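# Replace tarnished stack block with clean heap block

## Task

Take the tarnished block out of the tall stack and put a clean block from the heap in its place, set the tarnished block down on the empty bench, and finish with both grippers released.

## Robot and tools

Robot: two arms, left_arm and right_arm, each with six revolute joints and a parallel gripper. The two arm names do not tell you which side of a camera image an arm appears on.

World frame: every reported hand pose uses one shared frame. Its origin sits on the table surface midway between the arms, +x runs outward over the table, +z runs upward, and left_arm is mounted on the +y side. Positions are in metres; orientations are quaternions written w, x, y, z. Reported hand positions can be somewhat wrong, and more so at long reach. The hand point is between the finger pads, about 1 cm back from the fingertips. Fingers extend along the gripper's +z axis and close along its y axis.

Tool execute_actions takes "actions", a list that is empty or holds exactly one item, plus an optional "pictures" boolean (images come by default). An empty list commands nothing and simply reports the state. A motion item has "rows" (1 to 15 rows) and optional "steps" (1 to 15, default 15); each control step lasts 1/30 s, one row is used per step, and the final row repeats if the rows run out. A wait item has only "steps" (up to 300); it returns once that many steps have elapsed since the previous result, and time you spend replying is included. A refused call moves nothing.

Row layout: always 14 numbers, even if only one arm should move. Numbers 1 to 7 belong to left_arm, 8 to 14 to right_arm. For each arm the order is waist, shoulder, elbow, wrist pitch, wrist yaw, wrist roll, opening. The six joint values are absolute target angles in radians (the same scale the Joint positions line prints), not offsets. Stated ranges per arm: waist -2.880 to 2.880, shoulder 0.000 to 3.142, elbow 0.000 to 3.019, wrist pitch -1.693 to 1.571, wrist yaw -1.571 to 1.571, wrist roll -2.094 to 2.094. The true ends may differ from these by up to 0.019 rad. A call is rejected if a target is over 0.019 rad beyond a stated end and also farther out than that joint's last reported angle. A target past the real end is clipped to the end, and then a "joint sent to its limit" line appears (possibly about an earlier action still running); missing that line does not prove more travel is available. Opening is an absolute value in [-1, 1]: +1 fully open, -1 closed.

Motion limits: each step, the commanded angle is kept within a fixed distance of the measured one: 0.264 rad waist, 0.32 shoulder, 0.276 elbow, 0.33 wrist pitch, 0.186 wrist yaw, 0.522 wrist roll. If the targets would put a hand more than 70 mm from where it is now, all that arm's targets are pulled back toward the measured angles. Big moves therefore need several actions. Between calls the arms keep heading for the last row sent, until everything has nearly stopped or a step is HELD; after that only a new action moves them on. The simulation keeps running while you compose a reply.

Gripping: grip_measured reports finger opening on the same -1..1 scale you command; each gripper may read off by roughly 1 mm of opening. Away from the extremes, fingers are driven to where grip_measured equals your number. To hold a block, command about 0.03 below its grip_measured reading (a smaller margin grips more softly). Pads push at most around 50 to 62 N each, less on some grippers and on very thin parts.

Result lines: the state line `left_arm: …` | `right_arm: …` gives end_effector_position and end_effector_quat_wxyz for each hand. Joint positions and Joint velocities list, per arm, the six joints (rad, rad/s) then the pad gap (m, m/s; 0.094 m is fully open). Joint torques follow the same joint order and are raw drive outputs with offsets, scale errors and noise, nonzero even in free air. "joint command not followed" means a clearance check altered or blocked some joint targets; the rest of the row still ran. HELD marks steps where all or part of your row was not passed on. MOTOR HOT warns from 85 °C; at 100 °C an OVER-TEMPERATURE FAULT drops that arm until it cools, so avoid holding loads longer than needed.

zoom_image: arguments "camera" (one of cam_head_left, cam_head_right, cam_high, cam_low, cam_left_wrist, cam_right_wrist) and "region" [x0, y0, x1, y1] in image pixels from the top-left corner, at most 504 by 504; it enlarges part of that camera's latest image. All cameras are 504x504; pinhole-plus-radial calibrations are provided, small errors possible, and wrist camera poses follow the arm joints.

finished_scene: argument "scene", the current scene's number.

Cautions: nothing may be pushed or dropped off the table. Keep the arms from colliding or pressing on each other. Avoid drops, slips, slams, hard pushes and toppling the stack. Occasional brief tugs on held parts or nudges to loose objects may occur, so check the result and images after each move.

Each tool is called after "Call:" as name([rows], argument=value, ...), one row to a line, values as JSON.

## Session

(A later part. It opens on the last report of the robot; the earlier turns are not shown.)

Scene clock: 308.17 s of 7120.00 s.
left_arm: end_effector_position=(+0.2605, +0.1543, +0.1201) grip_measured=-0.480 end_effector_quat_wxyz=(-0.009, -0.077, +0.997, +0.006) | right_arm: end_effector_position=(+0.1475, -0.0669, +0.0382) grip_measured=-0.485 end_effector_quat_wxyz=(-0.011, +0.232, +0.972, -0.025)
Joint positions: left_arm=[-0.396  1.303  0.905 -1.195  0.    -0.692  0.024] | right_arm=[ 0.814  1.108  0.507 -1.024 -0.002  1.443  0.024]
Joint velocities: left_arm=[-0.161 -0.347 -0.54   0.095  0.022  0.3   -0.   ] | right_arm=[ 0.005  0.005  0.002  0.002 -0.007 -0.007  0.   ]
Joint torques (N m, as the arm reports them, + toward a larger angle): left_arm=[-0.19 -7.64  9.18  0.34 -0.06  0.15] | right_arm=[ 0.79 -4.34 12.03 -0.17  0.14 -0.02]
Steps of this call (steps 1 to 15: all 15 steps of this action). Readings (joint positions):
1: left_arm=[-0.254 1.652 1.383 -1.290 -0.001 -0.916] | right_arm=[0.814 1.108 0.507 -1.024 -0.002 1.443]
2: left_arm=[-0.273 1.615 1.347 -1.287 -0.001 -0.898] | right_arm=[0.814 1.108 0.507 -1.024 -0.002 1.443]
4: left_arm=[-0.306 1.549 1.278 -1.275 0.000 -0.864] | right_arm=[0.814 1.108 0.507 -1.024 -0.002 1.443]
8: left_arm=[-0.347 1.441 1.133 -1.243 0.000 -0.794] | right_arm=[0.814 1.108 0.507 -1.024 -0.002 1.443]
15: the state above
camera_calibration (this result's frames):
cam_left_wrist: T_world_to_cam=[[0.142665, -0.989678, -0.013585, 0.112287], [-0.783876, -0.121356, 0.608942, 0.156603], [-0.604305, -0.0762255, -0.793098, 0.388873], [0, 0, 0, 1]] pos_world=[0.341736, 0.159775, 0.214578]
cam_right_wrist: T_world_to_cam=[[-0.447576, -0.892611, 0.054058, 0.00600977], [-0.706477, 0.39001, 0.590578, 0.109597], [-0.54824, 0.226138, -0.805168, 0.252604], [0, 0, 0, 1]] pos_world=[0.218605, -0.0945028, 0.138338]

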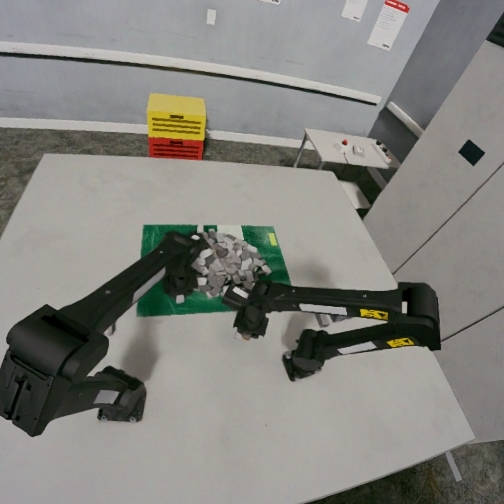

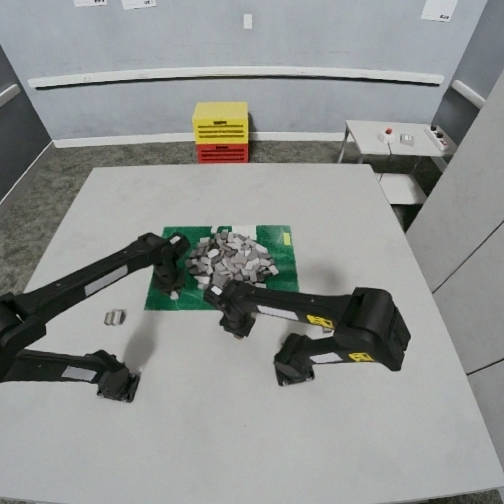

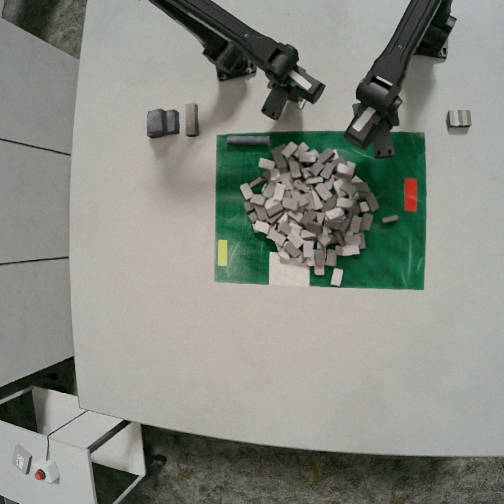

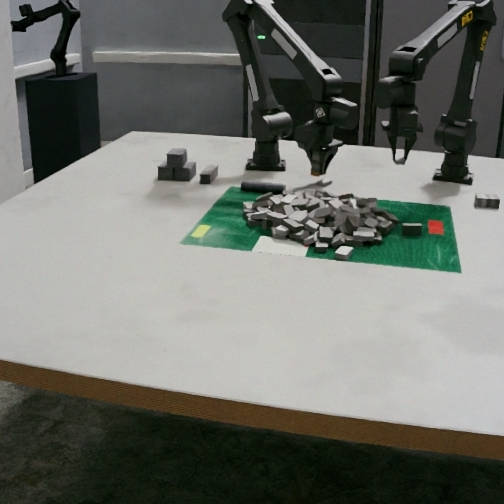

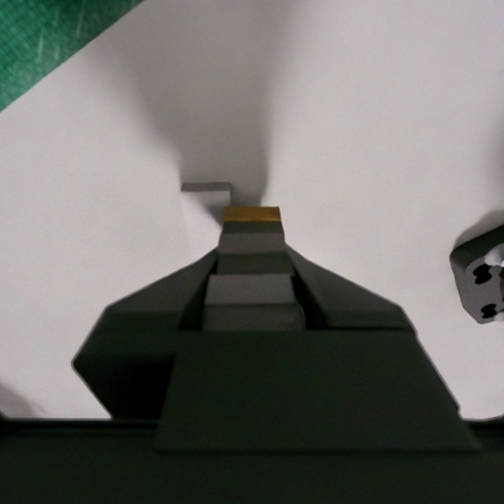

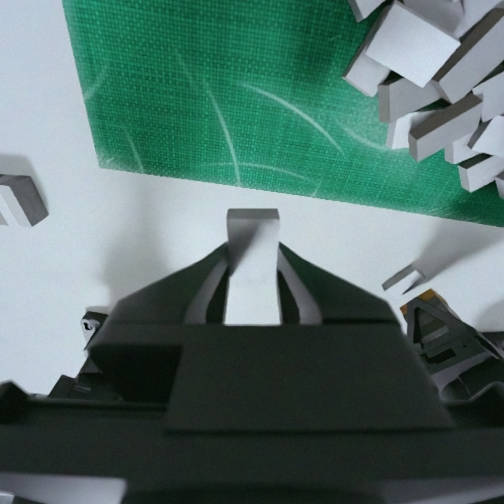

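Call:
execute_actions([
  {"rows": [[-0.41,1.273,0.899,-1.168,0,-0.635,-0.512,0.8105,1.081,0.575,-1.034,0,1.436,-0.52],[-0.41,1.276,0.903,-1.168,0,-0.635,-0.512,0.8063,1.076,0.566,-1.034,0,1.436,-0.52],[-0.41,1.279,0.907,-1.168,0,-0.635,-0.512,0.7992,1.07,0.557,-1.034,0,1.436,-0.52],[-0.41,1.282,0.911,-1.168,0,-0.635,-0.512,0.7896,1.064,0.548,-1.034,0,1.436,-0.52],[-0.41,1.285,0.915,-1.168,0,-0.635,-0.512,0.7775,1.0586,0.54,-1.034,0,1.436,-0.52],[-0.41,1.288,0.919,-1.168,0,-0.635,-0.512,0.7632,1.0533,0.534,-1.034,0,1.436,-0.52],[-0.41,1.291,0.923,-1.168,0,-0.635,-0.512,0.7466,1.048,0.531,-1.034,0,1.436,-0.52],[-0.41,1.293,0.927,-1.168,0,-0.635,-0.512,0.728,1.0428,0.529,-1.034,0,1.436,-0.52],[-0.41,1.295,0.93,-1.168,0,-0.635,-0.512,0.7075,1.0375,0.527,-1.034,0,1.436,-0.52],[-0.411,1.296,0.93,-1.168,0,-0.635,-0.512,0.6852,1.0322,0.525,-1.034,0,1.436,-0.52],[-0.415,1.298,0.931,-1.167,0,-0.635,-0.512,0.6613,1.0269,0.522,-1.034,0,1.436,-0.52],[-0.421,1.301,0.933,-1.165,0,-0.635,-0.512,0.6357,1.0217,0.518,-1.034,0,1.436,-0.52],[-0.429,1.305,0.935,-1.163,0,-0.635,-0.512,0.6089,1.0164,0.514,-1.0355,0,1.436,-0.52],[-0.44,1.31,0.938,-1.161,0,-0.635,-0.512,0.5807,1.0111,0.51,-1.037,0,1.436,-0.52],[-0.452,1.316,0.941,-1.158,0,-0.635,-0.512,0.5514,1.0058,0.506,-1.0385,0,1.436,-0.52]], "steps": 15},
], pictures=false)

Call:
execute_actions([
  {"rows": [[-0.465,1.323,0.945,-1.154,0,-0.635,-0.512,0.5212,1.0006,0.502,-1.04,0,1.436,-0.52],[-0.481,1.331,0.949,-1.151,0,-0.635,-0.512,0.4901,0.9953,0.498,-1.0415,0,1.436,-0.52],[-0.498,1.34,0.953,-1.146,0,-0.635,-0.512,0.4582,0.99,0.494,-1.043,0,1.436,-0.52],[-0.516,1.349,0.958,-1.142,0,-0.635,-0.512,0.4258,0.9847,0.49,-1.0445,0,1.436,-0.52],[-0.535,1.359,0.963,-1.137,0,-0.635,-0.512,0.3929,0.9794,0.486,-1.046,0,1.436,-0.52],[-0.556,1.369,0.968,-1.132,0,-0.635,-0.512,0.3596,0.9742,0.482,-1.0475,0,1.436,-0.52],[-0.577,1.38,0.974,-1.127,0,-0.635,-0.512,0.3263,0.9689,0.478,-1.049,0,1.436,-0.52],[-0.599,1.391,0.98,-1.122,0,-0.635,-0.512,0.2927,0.9636,0.474,-1.0505,0,1.436,-0.52],[-0.621,1.403,0.986,-1.116,0,-0.635,-0.512,0.2594,0.9583,0.47,-1.052,0,1.436,-0.52],[-0.644,1.414,0.992,-1.11,0,-0.635,-0.512,0.2261,0.9531,0.466,-1.0535,0,1.436,-0.52],[-0.668,1.426,0.998,-1.105,0,-0.635,-0.512,0.1932,0.9478,0.462,-1.055,0,1.436,-0.52],[-0.691,1.438,1.004,-1.099,0,-0.635,-0.512,0.1608,0.9425,0.458,-1.0565,0,1.436,-0.52],[-0.714,1.45,1.01,-1.093,0,-0.635,-0.512,0.1289,0.9372,0.454,-1.058,0,1.436,-0.52],[-0.738,1.462,1.016,-1.088,0,-0.635,-0.512,0.0978,0.9319,0.45,-1.0595,0,1.436,-0.52],[-0.761,1.473,1.022,-1.082,0,-0.635,-0.512,0.0676,0.9267,0.446,-1.061,0,1.436,-0.52]], "steps": 15},
], pictures=false)

Call:
execute_actions([
  {"rows": [[-0.783,1.485,1.028,-1.076,0,-0.635,-0.512,0.0383,0.9214,0.442,-1.0625,0,1.436,-0.52],[-0.805,1.496,1.034,-1.071,0,-0.635,-0.512,0.0101,0.9161,0.438,-1.064,0,1.436,-0.52],[-0.826,1.507,1.04,-1.066,0,-0.635,-0.512,-0.0167,0.9108,0.434,-1.0655,0,1.436,-0.52],[-0.847,1.517,1.045,-1.061,0,-0.635,-0.512,-0.0423,0.9056,0.43,-1.067,0,1.436,-0.52],[-0.866,1.527,1.05,-1.056,0,-0.635,-0.512,-0.0662,0.901,0.426,-1.0685,0,1.436,-0.52],[-0.884,1.536,1.055,-1.052,0,-0.635,-0.512,-0.0885,0.898,0.422,-1.07,0,1.436,-0.52],[-0.901,1.545,1.059,-1.047,0,-0.635,-0.512,-0.109,0.896,0.418,-1.0706,0,1.436,-0.52],[-0.917,1.553,1.063,-1.044,0,-0.635,-0.512,-0.1276,0.895,0.416,-1.0706,0,1.436,-0.52],[-0.93,1.56,1.067,-1.04,0,-0.635,-0.512,-0.1442,0.895,0.415,-1.0706,0,1.436,-0.52],[-0.942,1.566,1.07,-1.037,0,-0.635,-0.512,-0.1585,0.895,0.415,-1.0706,0,1.436,-0.52],[-0.953,1.571,1.073,-1.035,0,-0.635,-0.512,-0.1706,0.895,0.415,-1.0706,0,1.436,-0.52],[-0.961,1.575,1.075,-1.033,0,-0.635,-0.512,-0.1802,0.895,0.415,-1.0706,0,1.436,-0.52],[-0.967,1.578,1.077,-1.031,0,-0.635,-0.512,-0.1873,0.895,0.415,-1.0706,0,1.436,-0.52],[-0.971,1.58,1.078,-1.03,0,-0.635,-0.512,-0.1915,0.895,0.415,-1.0706,0,1.436,-0.52],[-0.972,1.581,1.078,-1.03,0,-0.635,-0.512,-0.193,0.895,0.415,-1.0706,0,1.436,-0.52]], "steps": 15},
], pictures=false)

Call:
execute_actions([
  {"steps": 10},
])

Scene clock: 332.73 s of 7120.00 s.
left_arm: end_effector_position=(+0.2545, +0.1518, +0.1156) grip_measured=-0.480 end_effector_quat_wxyz=(-0.004, -0.047, +0.999, +0.003) | right_arm: end_effector_position=(+0.1848, -0.0913, +0.0516) grip_measured=-0.485 end_effector_quat_wxyz=(+0.002, +0.330, +0.944, +0.006)
Joint positions: left_arm=[-0.413  1.29   0.881 -1.173  0.    -0.647  0.024] | right_arm=[ 0.61   1.04   0.507 -1.026 -0.002  1.443  0.024]
Joint velocities: left_arm=[-0.22   0.044  0.022  0.051  0.007  0.051 -0.   ] | right_arm=[-0.845 -0.161 -0.017 -0.042 -0.022  0.081 -0.   ]
Joint torques (N m, as the arm reports them, + toward a larger angle): left_arm=[-1.74 -5.6  11.68  0.13 -0.07  0.14] | right_arm=[-1.01 -4.31  7.25 -0.22  0.12 -0.03]
Steps of this call (steps 1 to 30: the robot went on to your last target; steps 31 to 90: nothing new was sent; then 21.07 s passed at rest; steps 91 to 105: all 15 steps of this action). Readings (joint positions):
91: left_arm=[-0.402 1.288 0.881 -1.178 0.000 -0.647] | right_arm=[0.814 1.108 0.507 -1.024 -0.002 1.443]
92: left_arm=[-0.402 1.288 0.881 -1.178 0.000 -0.647] | right_arm=[0.814 1.107 0.507 -1.024 -0.002 1.443]
94: left_arm=[-0.402 1.288 0.881 -1.178 0.000 -0.647] | right_arm=[0.812 1.104 0.507 -1.024 -0.002 1.443]
98: left_arm=[-0.402 1.288 0.881 -1.178 0.000 -0.647] | right_arm=[0.775 1.081 0.507 -1.024 -0.002 1.443]
105: the state above

Scene clock: 333.23 s of 7120.00 s.
left_arm: end_effector_position=(+0.2219, +0.0436, +0.0926) grip_measured=-0.480 end_effector_quat_wxyz=(-0.004, +0.101, +0.995, +0.004) | right_arm: end_effector_position=(+0.2156, -0.1899, +0.0476) grip_measured=-0.484 end_effector_quat_wxyz=(+0.004, +0.547, +0.837, +0.005)
Joint positions: left_arm=[-0.707  1.439  0.959 -1.101  0.    -0.647  0.024] | right_arm=[ 0.125  0.96   0.451 -1.049  0.     1.443  0.024]
Joint velocities: left_arm=[-0.689  0.376  0.168  0.168 -0.022  0.007  0.001] | right_arm=[-0.933 -0.151 -0.105 -0.042 -0.037  0.066  0.001]
Joint torques (N m, as the arm reports them, + toward a larger angle): left_arm=[-0.84 -7.78 11.    0.03 -0.08  0.14] | right_arm=[ 0.59 -2.54  7.79  0.01  0.05 -0.02]
Steps of this call (steps 1 to 15: all 15 steps of this action). Readings (joint positions):
1: left_arm=[-0.421 1.293 0.882 -1.170 0.000 -0.647] | right_arm=[0.581 1.035 0.507 -1.028 -0.002 1.443]
2: left_arm=[-0.433 1.298 0.885 -1.168 0.000 -0.647] | right_arm=[0.552 1.030 0.506 -1.029 -0.002 1.443]
4: left_arm=[-0.463 1.312 0.893 -1.161 0.000 -0.647] | right_arm=[0.489 1.019 0.501 -1.030 -0.002 1.443]
8: left_arm=[-0.544 1.355 0.916 -1.141 0.000 -0.647] | right_arm=[0.357 0.996 0.482 -1.037 -0.001 1.443]
15: the state above

Scene clock: 333.73 s of 7120.00 s.
left_arm: end_effector_position=(+0.1587, -0.0424, +0.0662) grip_measured=-0.480 end_effector_quat_wxyz=(-0.004, +0.227, +0.974, +0.005) | right_arm: end_effector_position=(+0.2063, -0.2493, +0.0416) grip_measured=-0.484 end_effector_quat_wxyz=(+0.001, +0.668, +0.744, +0.001)
Joint positions: left_arm=[-0.963  1.567  1.023 -1.04   0.    -0.647  0.024] | right_arm=[-0.182  0.914  0.41  -1.064  0.     1.443  0.024]
Joint velocities: left_arm=[-0.151  0.073  0.022  0.027 -0.037  0.037  0.001] | right_arm=[-0.132 -0.005 -0.002  0.007  0.037 -0.037 -0.   ]
Joint torques (N m, as the arm reports them, + toward a larger angle): left_arm=[-0.18 -9.16 10.8   0.05 -0.05  0.12] | right_arm=[-0.09 -1.73  7.64  0.    0.02 -0.02]
Steps of this call (steps 1 to 15: all 15 steps of this action). Readings (joint positions):
1: left_arm=[-0.731 1.451 0.965 -1.096 0.000 -0.647] | right_arm=[0.094 0.954 0.447 -1.050 0.000 1.443]
2: left_arm=[-0.754 1.463 0.971 -1.090 0.000 -0.647] | right_arm=[0.064 0.949 0.443 -1.052 0.000 1.443]
4: left_arm=[-0.799 1.485 0.983 -1.080 0.000 -0.647] | right_arm=[0.007 0.938 0.436 -1.055 0.000 1.443]
8: left_arm=[-0.880 1.525 1.004 -1.060 0.000 -0.647] | right_arm=[-0.089 0.918 0.420 -1.061 0.000 1.443]
15: the state above

Scene clock: 334.07 s of 7120.00 s.
left_arm: end_effector_position=(+0.1570, -0.0439, +0.0657) grip_measured=-0.480 end_effector_quat_wxyz=(-0.004, +0.230, +0.973, +0.005) | right_arm: end_effector_position=(+0.2063, -0.2501, +0.0416) grip_measured=-0.484 end_effector_quat_wxyz=(+0.001, +0.670, +0.742, +0.001)
Joint positions: left_arm=[-0.969  1.569  1.024 -1.039  0.    -0.646  0.024] | right_arm=[-0.187  0.914  0.41  -1.064  0.     1.443  0.024]
Joint velocities: left_arm=[-0.015 -0.005  0.007 -0.002  0.007 -0.022 -0.001] | right_arm=[-0.005 -0.015 -0.007  0.002  0.022 -0.081  0.   ]
Joint torques (N m, as the arm reports them, + toward a larger angle): left_arm=[ 0.3  -9.48 10.86  0.12 -0.09  0.11] | right_arm=[-0.5  -1.82  7.69  0.04  0.02 -0.02]
Steps of this call (steps 1 to 10: the robot went on to your last target). Readings (joint positions):
1: left_arm=[-0.967 1.568 1.024 -1.039 0.000 -0.647] | right_arm=[-0.186 0.914 0.410 -1.064 0.000 1.443]
2: left_arm=[-0.969 1.569 1.024 -1.039 0.000 -0.646] | right_arm=[-0.187 0.914 0.410 -1.064 0.000 1.443]
4: left_arm=[-0.969 1.569 1.024 -1.039 0.000 -0.646] | right_arm=[-0.187 0.914 0.410 -1.064 0.000 1.443]
8: left_arm=[-0.969 1.569 1.024 -1.039 0.000 -0.646] | right_arm=[-0.187 0.914 0.410 -1.064 0.000 1.443]
10: the state above
camera_calibration (this result's frames):
cam_left_wrist: T_world_to_cam=[[-0.457102, -0.889382, -0.00759492, 0.0282569], [-0.711032, 0.360282, 0.603847, 0.0946041], [-0.534314, 0.28142, -0.797064, 0.272977], [0, 0, 0, 1]] pos_world=[0.226038, -0.0857742, 0.160668]
cam_right_wrist: T_world_to_cam=[[-0.994508, -0.104633, -0.00229833, 0.180879], [-0.0863263, 0.807694, 0.583248, 0.197425], [-0.0591708, 0.580243, -0.812291, 0.317007], [0, 0, 0, 1]] pos_world=[0.215686, -0.324475, 0.14277]

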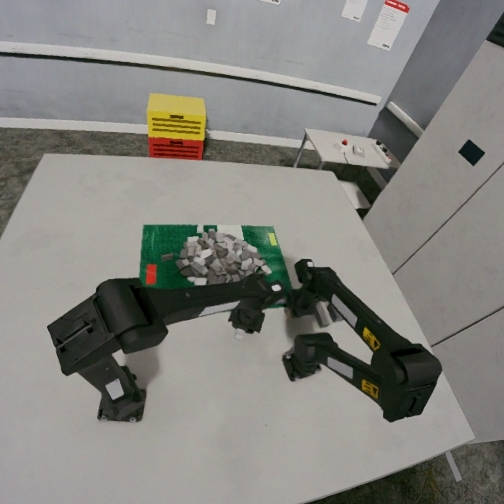

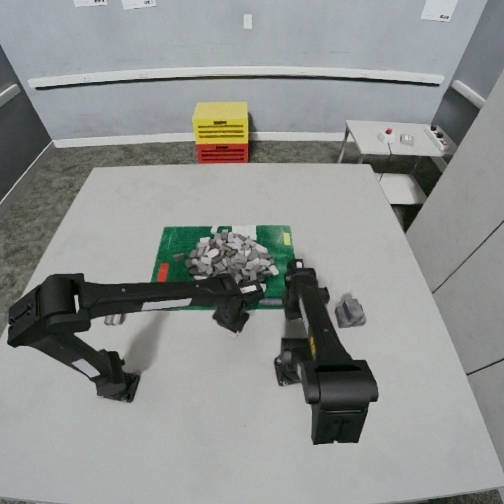

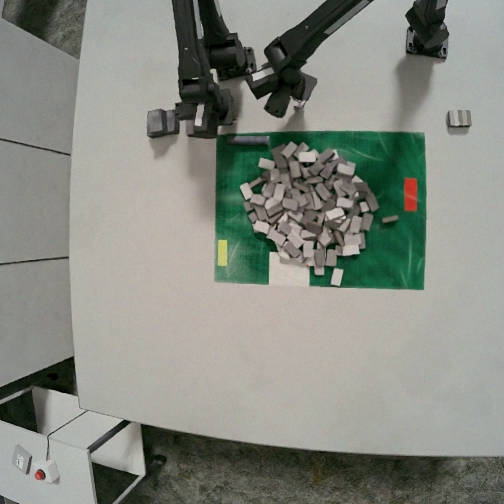

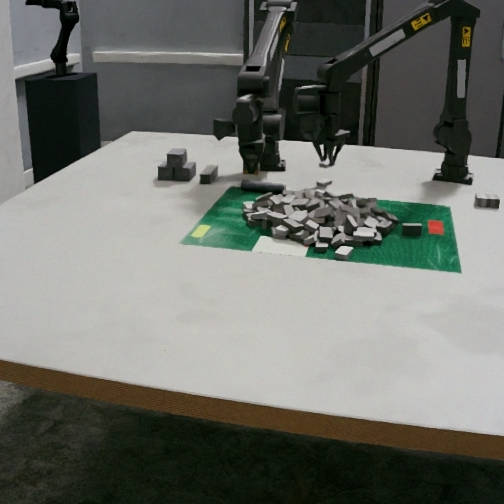

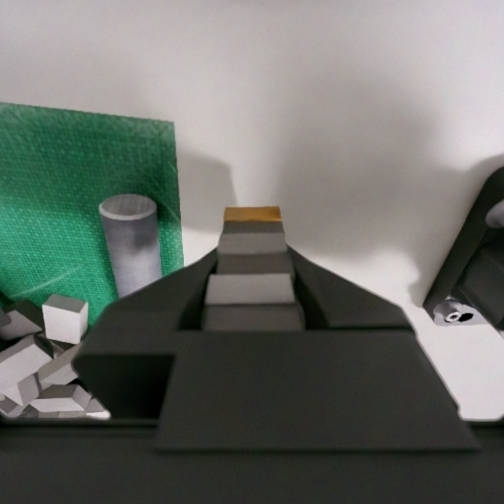

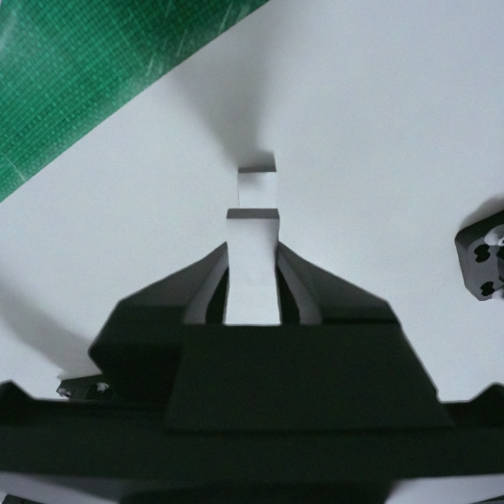

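Call:
zoom_image(camera="cam_right_wrist", region=[205, 150, 305, 250])

Call:
zoom_image(camera="cam_low", region=[295, 135, 355, 195])

Region (205, 150, 305, 250) of cam_right_wrist's 504x504 image, scaled by 5.040, with more detail than that image has.

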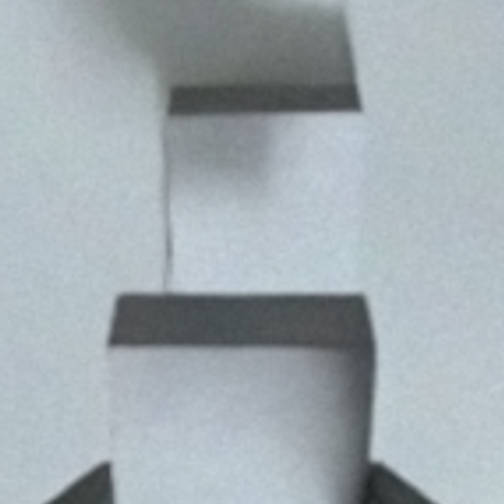

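Region (295, 135, 355, 195) of cam_low's 504x504 image, scaled by 8.400, with more detail than that image has.

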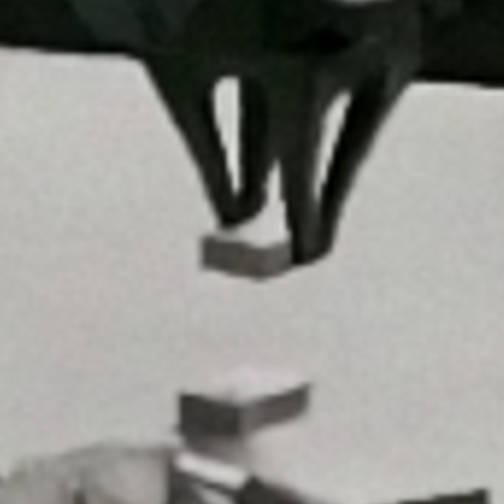

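Call:
execute_actions([
  {"rows": [[-0.972,1.581,1.062,-1.03,0,-0.645,-0.512,-0.193,0.901,0.415,-1.066,0,1.436,-0.52],[-0.972,1.581,1.046,-1.03,0,-0.655,-0.512,-0.193,0.907,0.415,-1.061,0,1.436,-0.52],[-0.972,1.581,1.034,-1.03,0,-0.663,-0.512,-0.193,0.912,0.415,-1.056,0,1.436,-0.52],[-0.972,1.5818,1.0315,-1.0286,0,-0.67,-0.512,-0.193,0.913,0.4144,-1.0545,0,1.436,-0.52],[-0.972,1.5832,1.0305,-1.0259,0,-0.67,-0.512,-0.193,0.9148,0.4133,-1.0516,0,1.436,-0.52],[-0.972,1.5855,1.0291,-1.0218,0,-0.67,-0.512,-0.193,0.9177,0.4115,-1.0472,0,1.436,-0.52],[-0.972,1.5884,1.0272,-1.0165,0,-0.67,-0.512,-0.193,0.9213,0.4093,-1.0415,0,1.436,-0.52],[-0.972,1.5916,1.0251,-1.0107,0,-0.67,-0.512,-0.193,0.9254,0.4068,-1.0352,0,1.436,-0.52],[-0.972,1.5951,1.0228,-1.0043,0,-0.67,-0.512,-0.193,0.9298,0.404,-1.0283,0,1.436,-0.52],[-0.972,1.5989,1.0202,-0.9972,0,-0.67,-0.512,-0.193,0.9347,0.401,-1.0207,0,1.436,-0.52],[-0.972,1.6028,1.0177,-0.9902,0,-0.67,-0.512,-0.193,0.9395,0.398,-1.0132,0,1.436,-0.52],[-0.972,1.6066,1.0152,-0.9832,0,-0.67,-0.512,-0.193,0.9444,0.395,-1.0056,0,1.436,-0.52],[-0.972,1.6104,1.0127,-0.9762,0,-0.67,-0.512,-0.193,0.9493,0.392,-0.998,0,1.436,-0.52],[-0.972,1.6143,1.0102,-0.9692,0,-0.67,-0.512,-0.193,0.9541,0.389,-0.9905,0,1.436,-0.52],[-0.972,1.6181,1.0076,-0.9621,0,-0.67,-0.512,-0.193,0.959,0.386,-0.9829,0,1.436,-0.52]], "steps": 15},
], pictures=false)

Call:
execute_actions([
  {"rows": [[-0.972,1.622,1.0051,-0.9551,0,-0.67,-0.512,-0.193,0.9638,0.383,-0.9754,0,1.436,-0.52],[-0.972,1.6258,1.0026,-0.9481,0,-0.67,-0.512,-0.193,0.9687,0.38,-0.9678,0,1.436,-0.52],[-0.972,1.6293,1.0003,-0.9417,0,-0.67,-0.512,-0.193,0.9732,0.3773,-0.9609,0,1.436,-0.52],[-0.972,1.6328,0.998,-0.9352,0,-0.67,-0.512,-0.193,0.9776,0.3745,-0.9539,0,1.436,-0.52],[-0.972,1.636,0.9959,-0.9294,0,-0.67,-0.512,-0.193,0.9817,0.372,-0.9476,0,1.436,-0.52],[-0.972,1.6386,0.9942,-0.9247,0,-0.67,-0.512,-0.193,0.9849,0.37,-0.9426,0,1.436,-0.52],[-0.972,1.6408,0.9927,-0.9206,0,-0.67,-0.512,-0.193,0.9877,0.3683,-0.9382,0,1.436,-0.52],[-0.972,1.6428,0.9915,-0.9171,0,-0.67,-0.512,-0.193,0.9902,0.3668,-0.9344,0,1.436,-0.52],[-0.972,1.644,0.9906,-0.9148,0,-0.67,-0.512,-0.193,0.9918,0.3658,-0.9319,0,1.436,-0.52],[-0.972,1.645,0.99,-0.913,0,-0.67,-0.512,-0.193,0.993,0.365,-0.93,0,1.436,-0.52]], "steps": 15},
], pictures=false)

Call:
execute_actions([
  {"steps": 5},
])

Scene clock: 364.67 s of 7120.00 s.
left_arm: end_effector_position=(+0.1600, -0.0501, +0.0540) grip_measured=-0.480 end_effector_quat_wxyz=(+0.003, +0.225, +0.974, -0.004) | right_arm: end_effector_position=(+0.2085, -0.2502, +0.0296) grip_measured=-0.484 end_effector_quat_wxyz=(+0.002, +0.670, +0.742, +0.002)
Joint positions: left_arm=[-0.969  1.589  1.013 -0.985  0.    -0.657  0.024] | right_arm=[-0.187  0.95   0.391 -1.006  0.     1.443  0.024]
Joint velocities: left_arm=[ 0.005  0.142 -0.1    0.212 -0.007 -0.022 -0.001] | right_arm=[ 0.005  0.171 -0.115  0.217 -0.022 -0.051 -0.001]
Joint torques (N m, as the arm reports them, + toward a larger angle): left_arm=[-0.14 -8.92  7.01  0.11 -0.07 -0.17] | right_arm=[-0.44 -0.16  7.23  0.39  0.03 -0.02]
Steps of this call (steps 1 to 15: the robot went on to your last target; steps 16 to 90: nothing new was sent; then 27.10 s passed at rest; steps 91 to 105: all 15 steps of this action). Readings (joint positions):
91: left_arm=[-0.969 1.569 1.024 -1.039 0.000 -0.646] | right_arm=[-0.187 0.914 0.410 -1.064 0.000 1.443]
92: left_arm=[-0.969 1.569 1.024 -1.039 0.000 -0.646] | right_arm=[-0.187 0.914 0.410 -1.064 0.000 1.443]
94: left_arm=[-0.969 1.569 1.024 -1.039 0.000 -0.649] | right_arm=[-0.187 0.914 0.410 -1.064 0.000 1.443]
98: left_arm=[-0.969 1.570 1.024 -1.030 0.000 -0.654] | right_arm=[-0.187 0.917 0.410 -1.055 0.000 1.443]
105: the state above

Scene clock: 365.17 s of 7120.00 s.
left_arm: end_effector_position=(+0.1597, -0.0494, +0.0288) grip_measured=-0.480 end_effector_quat_wxyz=(+0.001, +0.224, +0.974, -0.001) | right_arm: end_effector_position=(+0.2071, -0.2501, +0.0136) grip_measured=-0.484 end_effector_quat_wxyz=(-0.000, +0.670, +0.742, -0.000)
Joint positions: left_arm=[-0.969  1.632  0.987 -0.923  0.    -0.658  0.024] | right_arm=[-0.187  0.995  0.362 -0.939  0.     1.443  0.024]
Joint velocities: left_arm=[-0.005  0.005  0.002  0.032 -0.11   0.081  0.   ] | right_arm=[-0.005 -0.015 -0.007  0.012  0.051 -0.051 -0.   ]
Joint torques (N m, as the arm reports them, + toward a larger angle): left_arm=[-0.24 -9.79  6.79  0.09 -0.07 -0.15] | right_arm=[-0.46 -1.    6.92  0.45  0.03 -0.02]
Steps of this call (steps 1 to 15: all 15 steps of this action). Readings (joint positions):
1: left_arm=[-0.969 1.594 1.010 -0.978 0.000 -0.657] | right_arm=[-0.187 0.955 0.387 -0.999 0.000 1.443]
2: left_arm=[-0.969 1.599 1.006 -0.971 0.000 -0.657] | right_arm=[-0.187 0.961 0.383 -0.991 0.000 1.443]
4: left_arm=[-0.969 1.610 1.000 -0.958 0.000 -0.658] | right_arm=[-0.187 0.971 0.376 -0.977 0.000 1.443]
8: left_arm=[-0.969 1.626 0.991 -0.936 0.000 -0.658] | right_arm=[-0.187 0.987 0.367 -0.953 0.000 1.443]
15: the state above

Scene clock: 365.33 s of 7120.00 s.
left_arm: end_effector_position=(+0.1597, -0.0494, +0.0288) grip_measured=-0.480 end_effector_quat_wxyz=(+0.001, +0.224, +0.975, -0.001) | right_arm: end_effector_position=(+0.2073, -0.2501, +0.0136) grip_measured=-0.484 end_effector_quat_wxyz=(+0.000, +0.670, +0.742, -0.000)
Joint positions: left_arm=[-0.969  1.632  0.987 -0.923  0.    -0.658  0.024] | right_arm=[-0.187  0.995  0.362 -0.938  0.     1.443  0.024]
Joint velocities: left_arm=[ 0.005  0.005 -0.007  0.002  0.095 -0.022 -0.   ] | right_arm=[-0.015 -0.005 -0.002  0.022 -0.125 -0.066 -0.001]
Joint torques (N m, as the arm reports them, + toward a larger angle): left_arm=[-0.2  -9.83  6.87  0.14 -0.08 -0.14] | right_arm=[-0.46 -0.84  6.96  0.55  0.03 -0.02]
Steps of this call (steps 1 to 5: the robot went on to your last target). Readings (joint positions):
1: left_arm=[-0.969 1.632 0.987 -0.923 0.000 -0.658] | right_arm=[-0.187 0.995 0.362 -0.939 0.000 1.443]
2: left_arm=[-0.969 1.632 0.987 -0.923 0.000 -0.658] | right_arm=[-0.187 0.995 0.362 -0.938 0.000 1.443]
4: left_arm=[-0.969 1.632 0.987 -0.923 0.000 -0.658] | right_arm=[-0.187 0.995 0.362 -0.938 0.000 1.443]
5: the state above
camera_calibration (this result's frames):
cam_left_wrist: T_world_to_cam=[[-0.446532, -0.894766, 0.0017189, 0.0221108], [-0.719484, 0.360199, 0.593801, 0.122432], [-0.531932, 0.263914, -0.80461, 0.245551], [0, 0, 0, 1]] pos_world=[0.228577, -0.0891203, 0.124835]
cam_right_wrist: T_world_to_cam=[[-0.994511, -0.104633, 0.000349152, 0.181763], [-0.084769, 0.807653, 0.583532, 0.213544], [-0.0613389, 0.5803, -0.81209, 0.294772], [0, 0, 0, 1]] pos_world=[0.216948, -0.324508, 0.114708]

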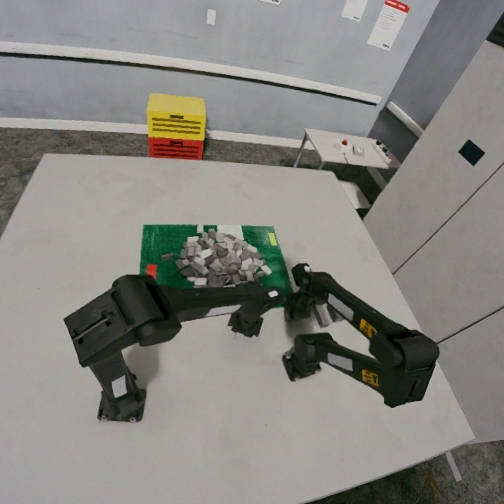

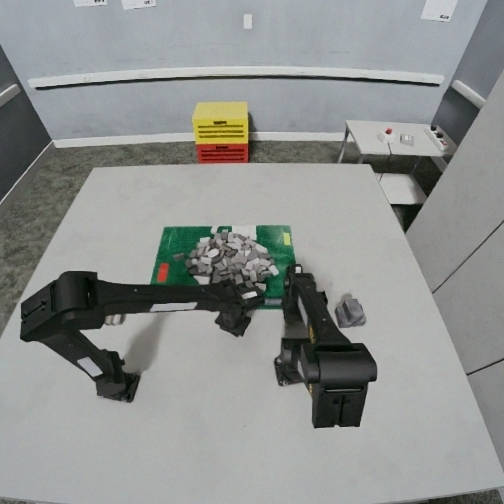

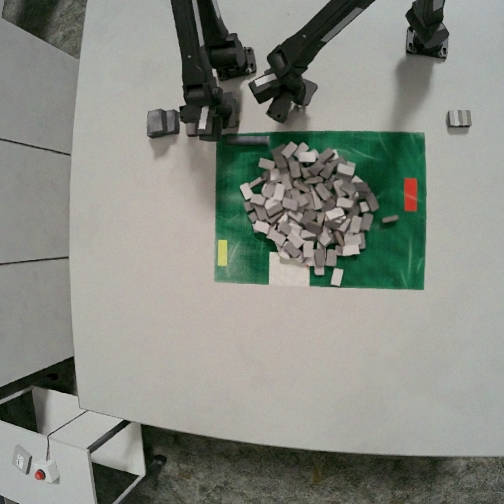

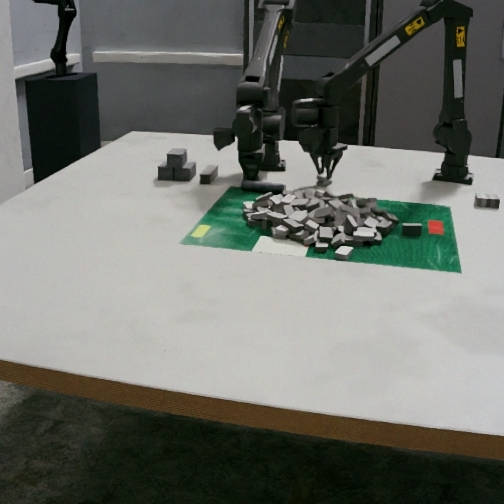

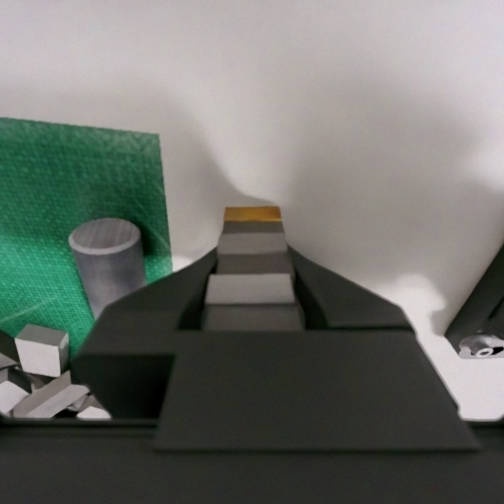

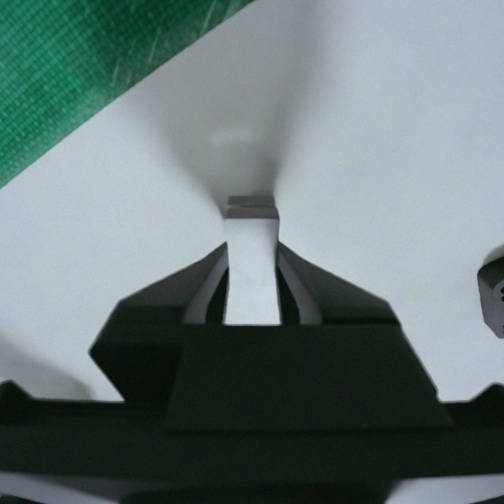

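Call:
zoom_image(camera="cam_right_wrist", region=[215, 175, 295, 255])

Call:
zoom_image(camera="cam_low", region=[305, 155, 345, 195])

Region (215, 175, 295, 255) of cam_right_wrist's 504x504 image, scaled by 6.300, with more detail than that image has.

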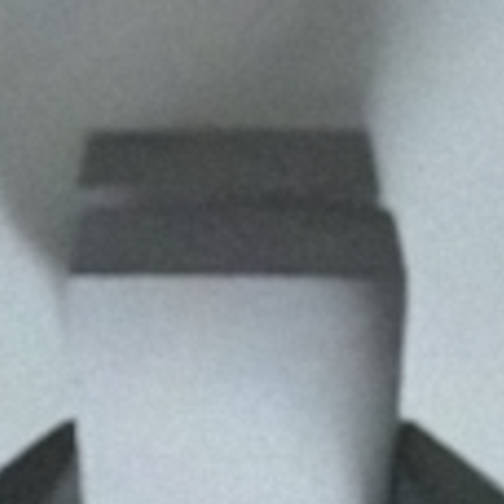

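Region (305, 155, 345, 195) of cam_low's 504x504 image, scaled by 12.600, with more detail than that image has.

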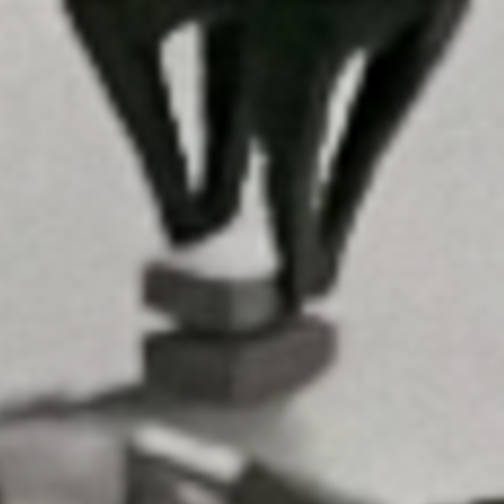

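Call:
execute_actions([
  {"rows": [[-0.972,1.652,0.99,-0.913,0,-0.67,-0.512,-0.193,0.998,0.365,-0.93,0,1.436,-0.52],[-0.972,1.658,0.99,-0.913,0,-0.67,-0.512,-0.193,1.002,0.365,-0.929,0,1.436,-0.52],[-0.972,1.663,0.99,-0.913,0,-0.67,-0.512,-0.193,1.005,0.365,-0.928,0,1.436,-0.52],[-0.972,1.667,0.99,-0.913,0,-0.67,-0.512,-0.193,1.008,0.365,-0.927,0,1.436,-0.52],[-0.972,1.67,0.99,-0.913,0,-0.67,-0.512,-0.193,1.01,0.365,-0.926,0,1.436,-0.52],[-0.972,1.672,0.99,-0.913,0,-0.67,-0.512,-0.193,1.012,0.365,-0.926,0,1.436,-0.52],[-0.972,1.672,0.99,-0.913,0,-0.67,-0.512,-0.193,1.012,0.365,-0.926,0,1.436,-0.52],[-0.972,1.672,0.99,-0.913,0,-0.67,-0.512,-0.193,1.012,0.365,-0.926,0,1.436,-0.52],[-0.972,1.672,0.99,-0.913,0,-0.67,-0.512,-0.193,1.012,0.365,-0.926,0,1.436,-0.52],[-0.972,1.672,0.99,-0.913,0,-0.67,-0.512,-0.193,1.012,0.365,-0.926,0,1.436,-0.52],[-0.972,1.672,0.99,-0.913,0,-0.67,-0.512,-0.193,1.012,0.365,-0.926,0,1.436,-0.52],[-0.972,1.672,0.99,-0.913,0,-0.67,-0.512,-0.193,1.012,0.365,-0.926,0,1.436,-0.52],[-0.972,1.672,0.99,-0.913,0,-0.67,-0.512,-0.193,1.012,0.365,-0.926,0,1.436,-0.52],[-0.972,1.662,0.995,-0.913,0,-0.67,-0.512,-0.193,1.009,0.365,-0.926,0,1.436,-0.52],[-0.972,1.652,1.0,-0.913,0,-0.67,-0.512,-0.193,1.006,0.365,-0.926,0,1.436,-0.52]], "steps": 15},
])

Scene clock: 387.47 s of 7120.00 s.
left_arm: end_effector_position=(+0.1591, -0.0482, +0.0229) grip_measured=-0.480 end_effector_quat_wxyz=(-0.004, +0.224, +0.975, +0.004) | right_arm: end_effector_position=(+0.2065, -0.2501, +0.0120) grip_measured=-0.484 end_effector_quat_wxyz=(-0.003, +0.670, +0.742, -0.003)
Joint positions: left_arm=[-0.969  1.647  0.987 -0.922  0.    -0.658  0.024] | right_arm=[-0.187  1.004  0.362 -0.937  0.     1.442  0.024]
Joint velocities: left_arm=[-0.015 -0.005  0.007 -0.007 -0.037 -0.037  0.   ] | right_arm=[-0.005 -0.005 -0.017 -0.002  0.007  0.022 -0.001]
Joint torques (N m, as the arm reports them, + toward a larger angle): left_arm=[ -0.39 -10.32   7.44   0.08  -0.08  -0.13] | right_arm=[-0.47 -0.78  6.91  0.58  0.03 -0.02]
Steps of this call (steps 1 to 15: the robot went on to your last target; steps 16 to 90: nothing new was sent; then 18.63 s passed at rest; steps 91 to 105: all 15 steps of this action). Readings (joint positions):
91: left_arm=[-0.969 1.633 0.987 -0.923 0.000 -0.658] | right_arm=[-0.187 0.995 0.362 -0.938 0.000 1.443]
92: left_arm=[-0.969 1.633 0.987 -0.923 0.000 -0.658] | right_arm=[-0.187 0.995 0.362 -0.938 0.000 1.443]
94: left_arm=[-0.969 1.637 0.987 -0.923 0.000 -0.658] | right_arm=[-0.187 1.000 0.362 -0.938 0.000 1.443]
98: left_arm=[-0.969 1.647 0.987 -0.922 0.000 -0.658] | right_arm=[-0.187 1.004 0.362 -0.937 0.000 1.442]
105: the state above
camera_calibration (this result's frames):
cam_left_wrist: T_world_to_cam=[[-0.446546, -0.894737, -0.00649153, 0.0230869], [-0.715528, 0.352732, 0.602993, 0.12382], [-0.53723, 0.273909, -0.79772, 0.241305], [0, 0, 0, 1]] pos_world=[0.228542, -0.0891139, 0.117981]
cam_right_wrist: T_world_to_cam=[[-0.994433, -0.105014, 0.00866939, 0.180766], [-0.0801778, 0.807493, 0.584402, 0.21338], [-0.0683707, 0.580454, -0.811418, 0.294917], [0, 0, 0, 1]] pos_world=[0.217032, -0.324505, 0.113034]

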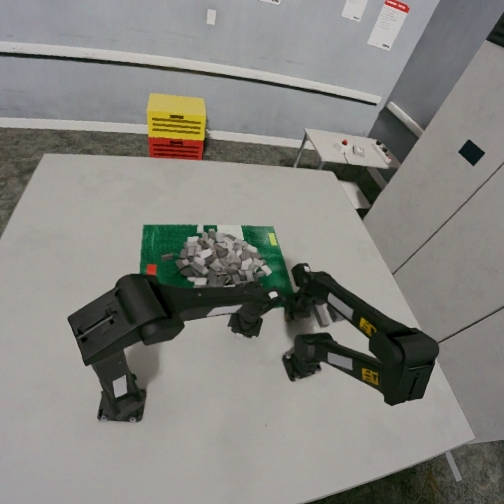

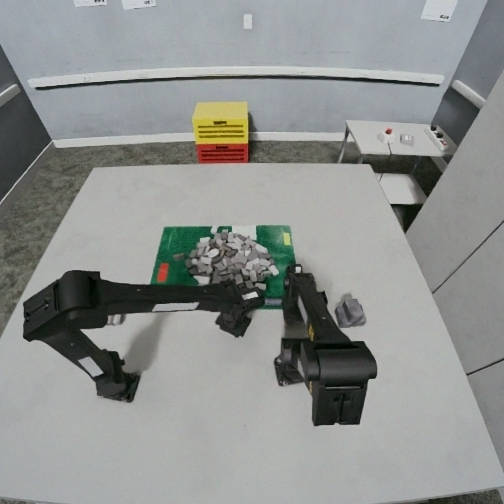

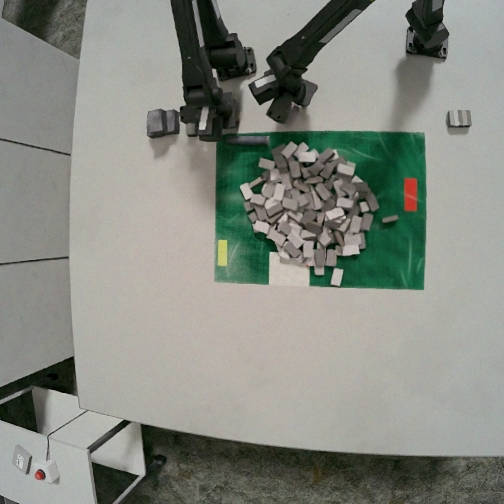

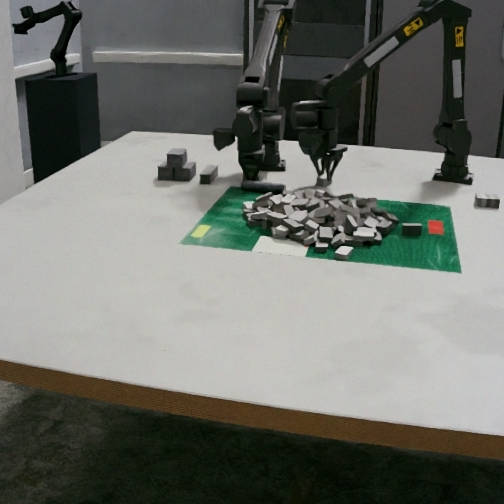

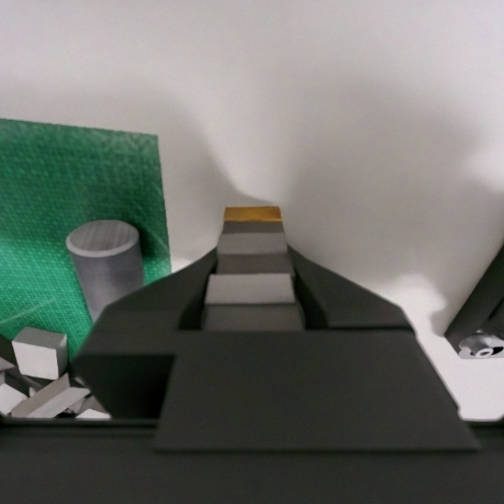

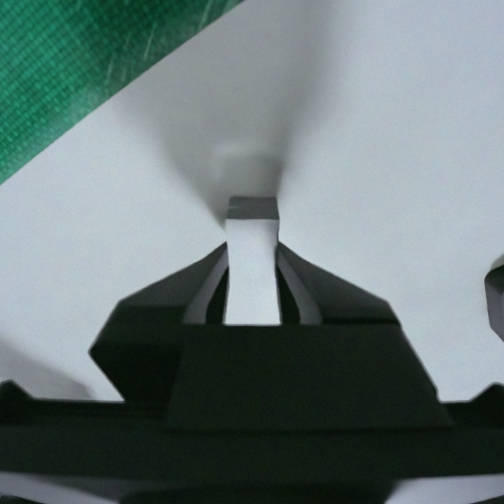

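Call:
zoom_image(camera="cam_right_wrist", region=[215, 175, 295, 255])

Call:
zoom_image(camera="cam_low", region=[305, 155, 345, 195])

Region (215, 175, 295, 255) of cam_right_wrist's 504x504 image, scaled by 6.300, with more detail than that image has.

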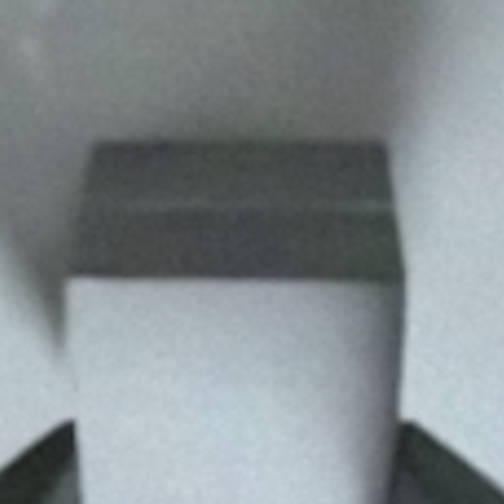

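Region (305, 155, 345, 195) of cam_low's 504x504 image, scaled by 12.600, with more detail than that image has.

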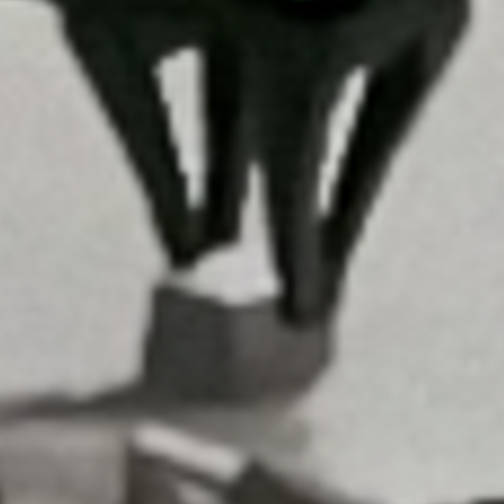

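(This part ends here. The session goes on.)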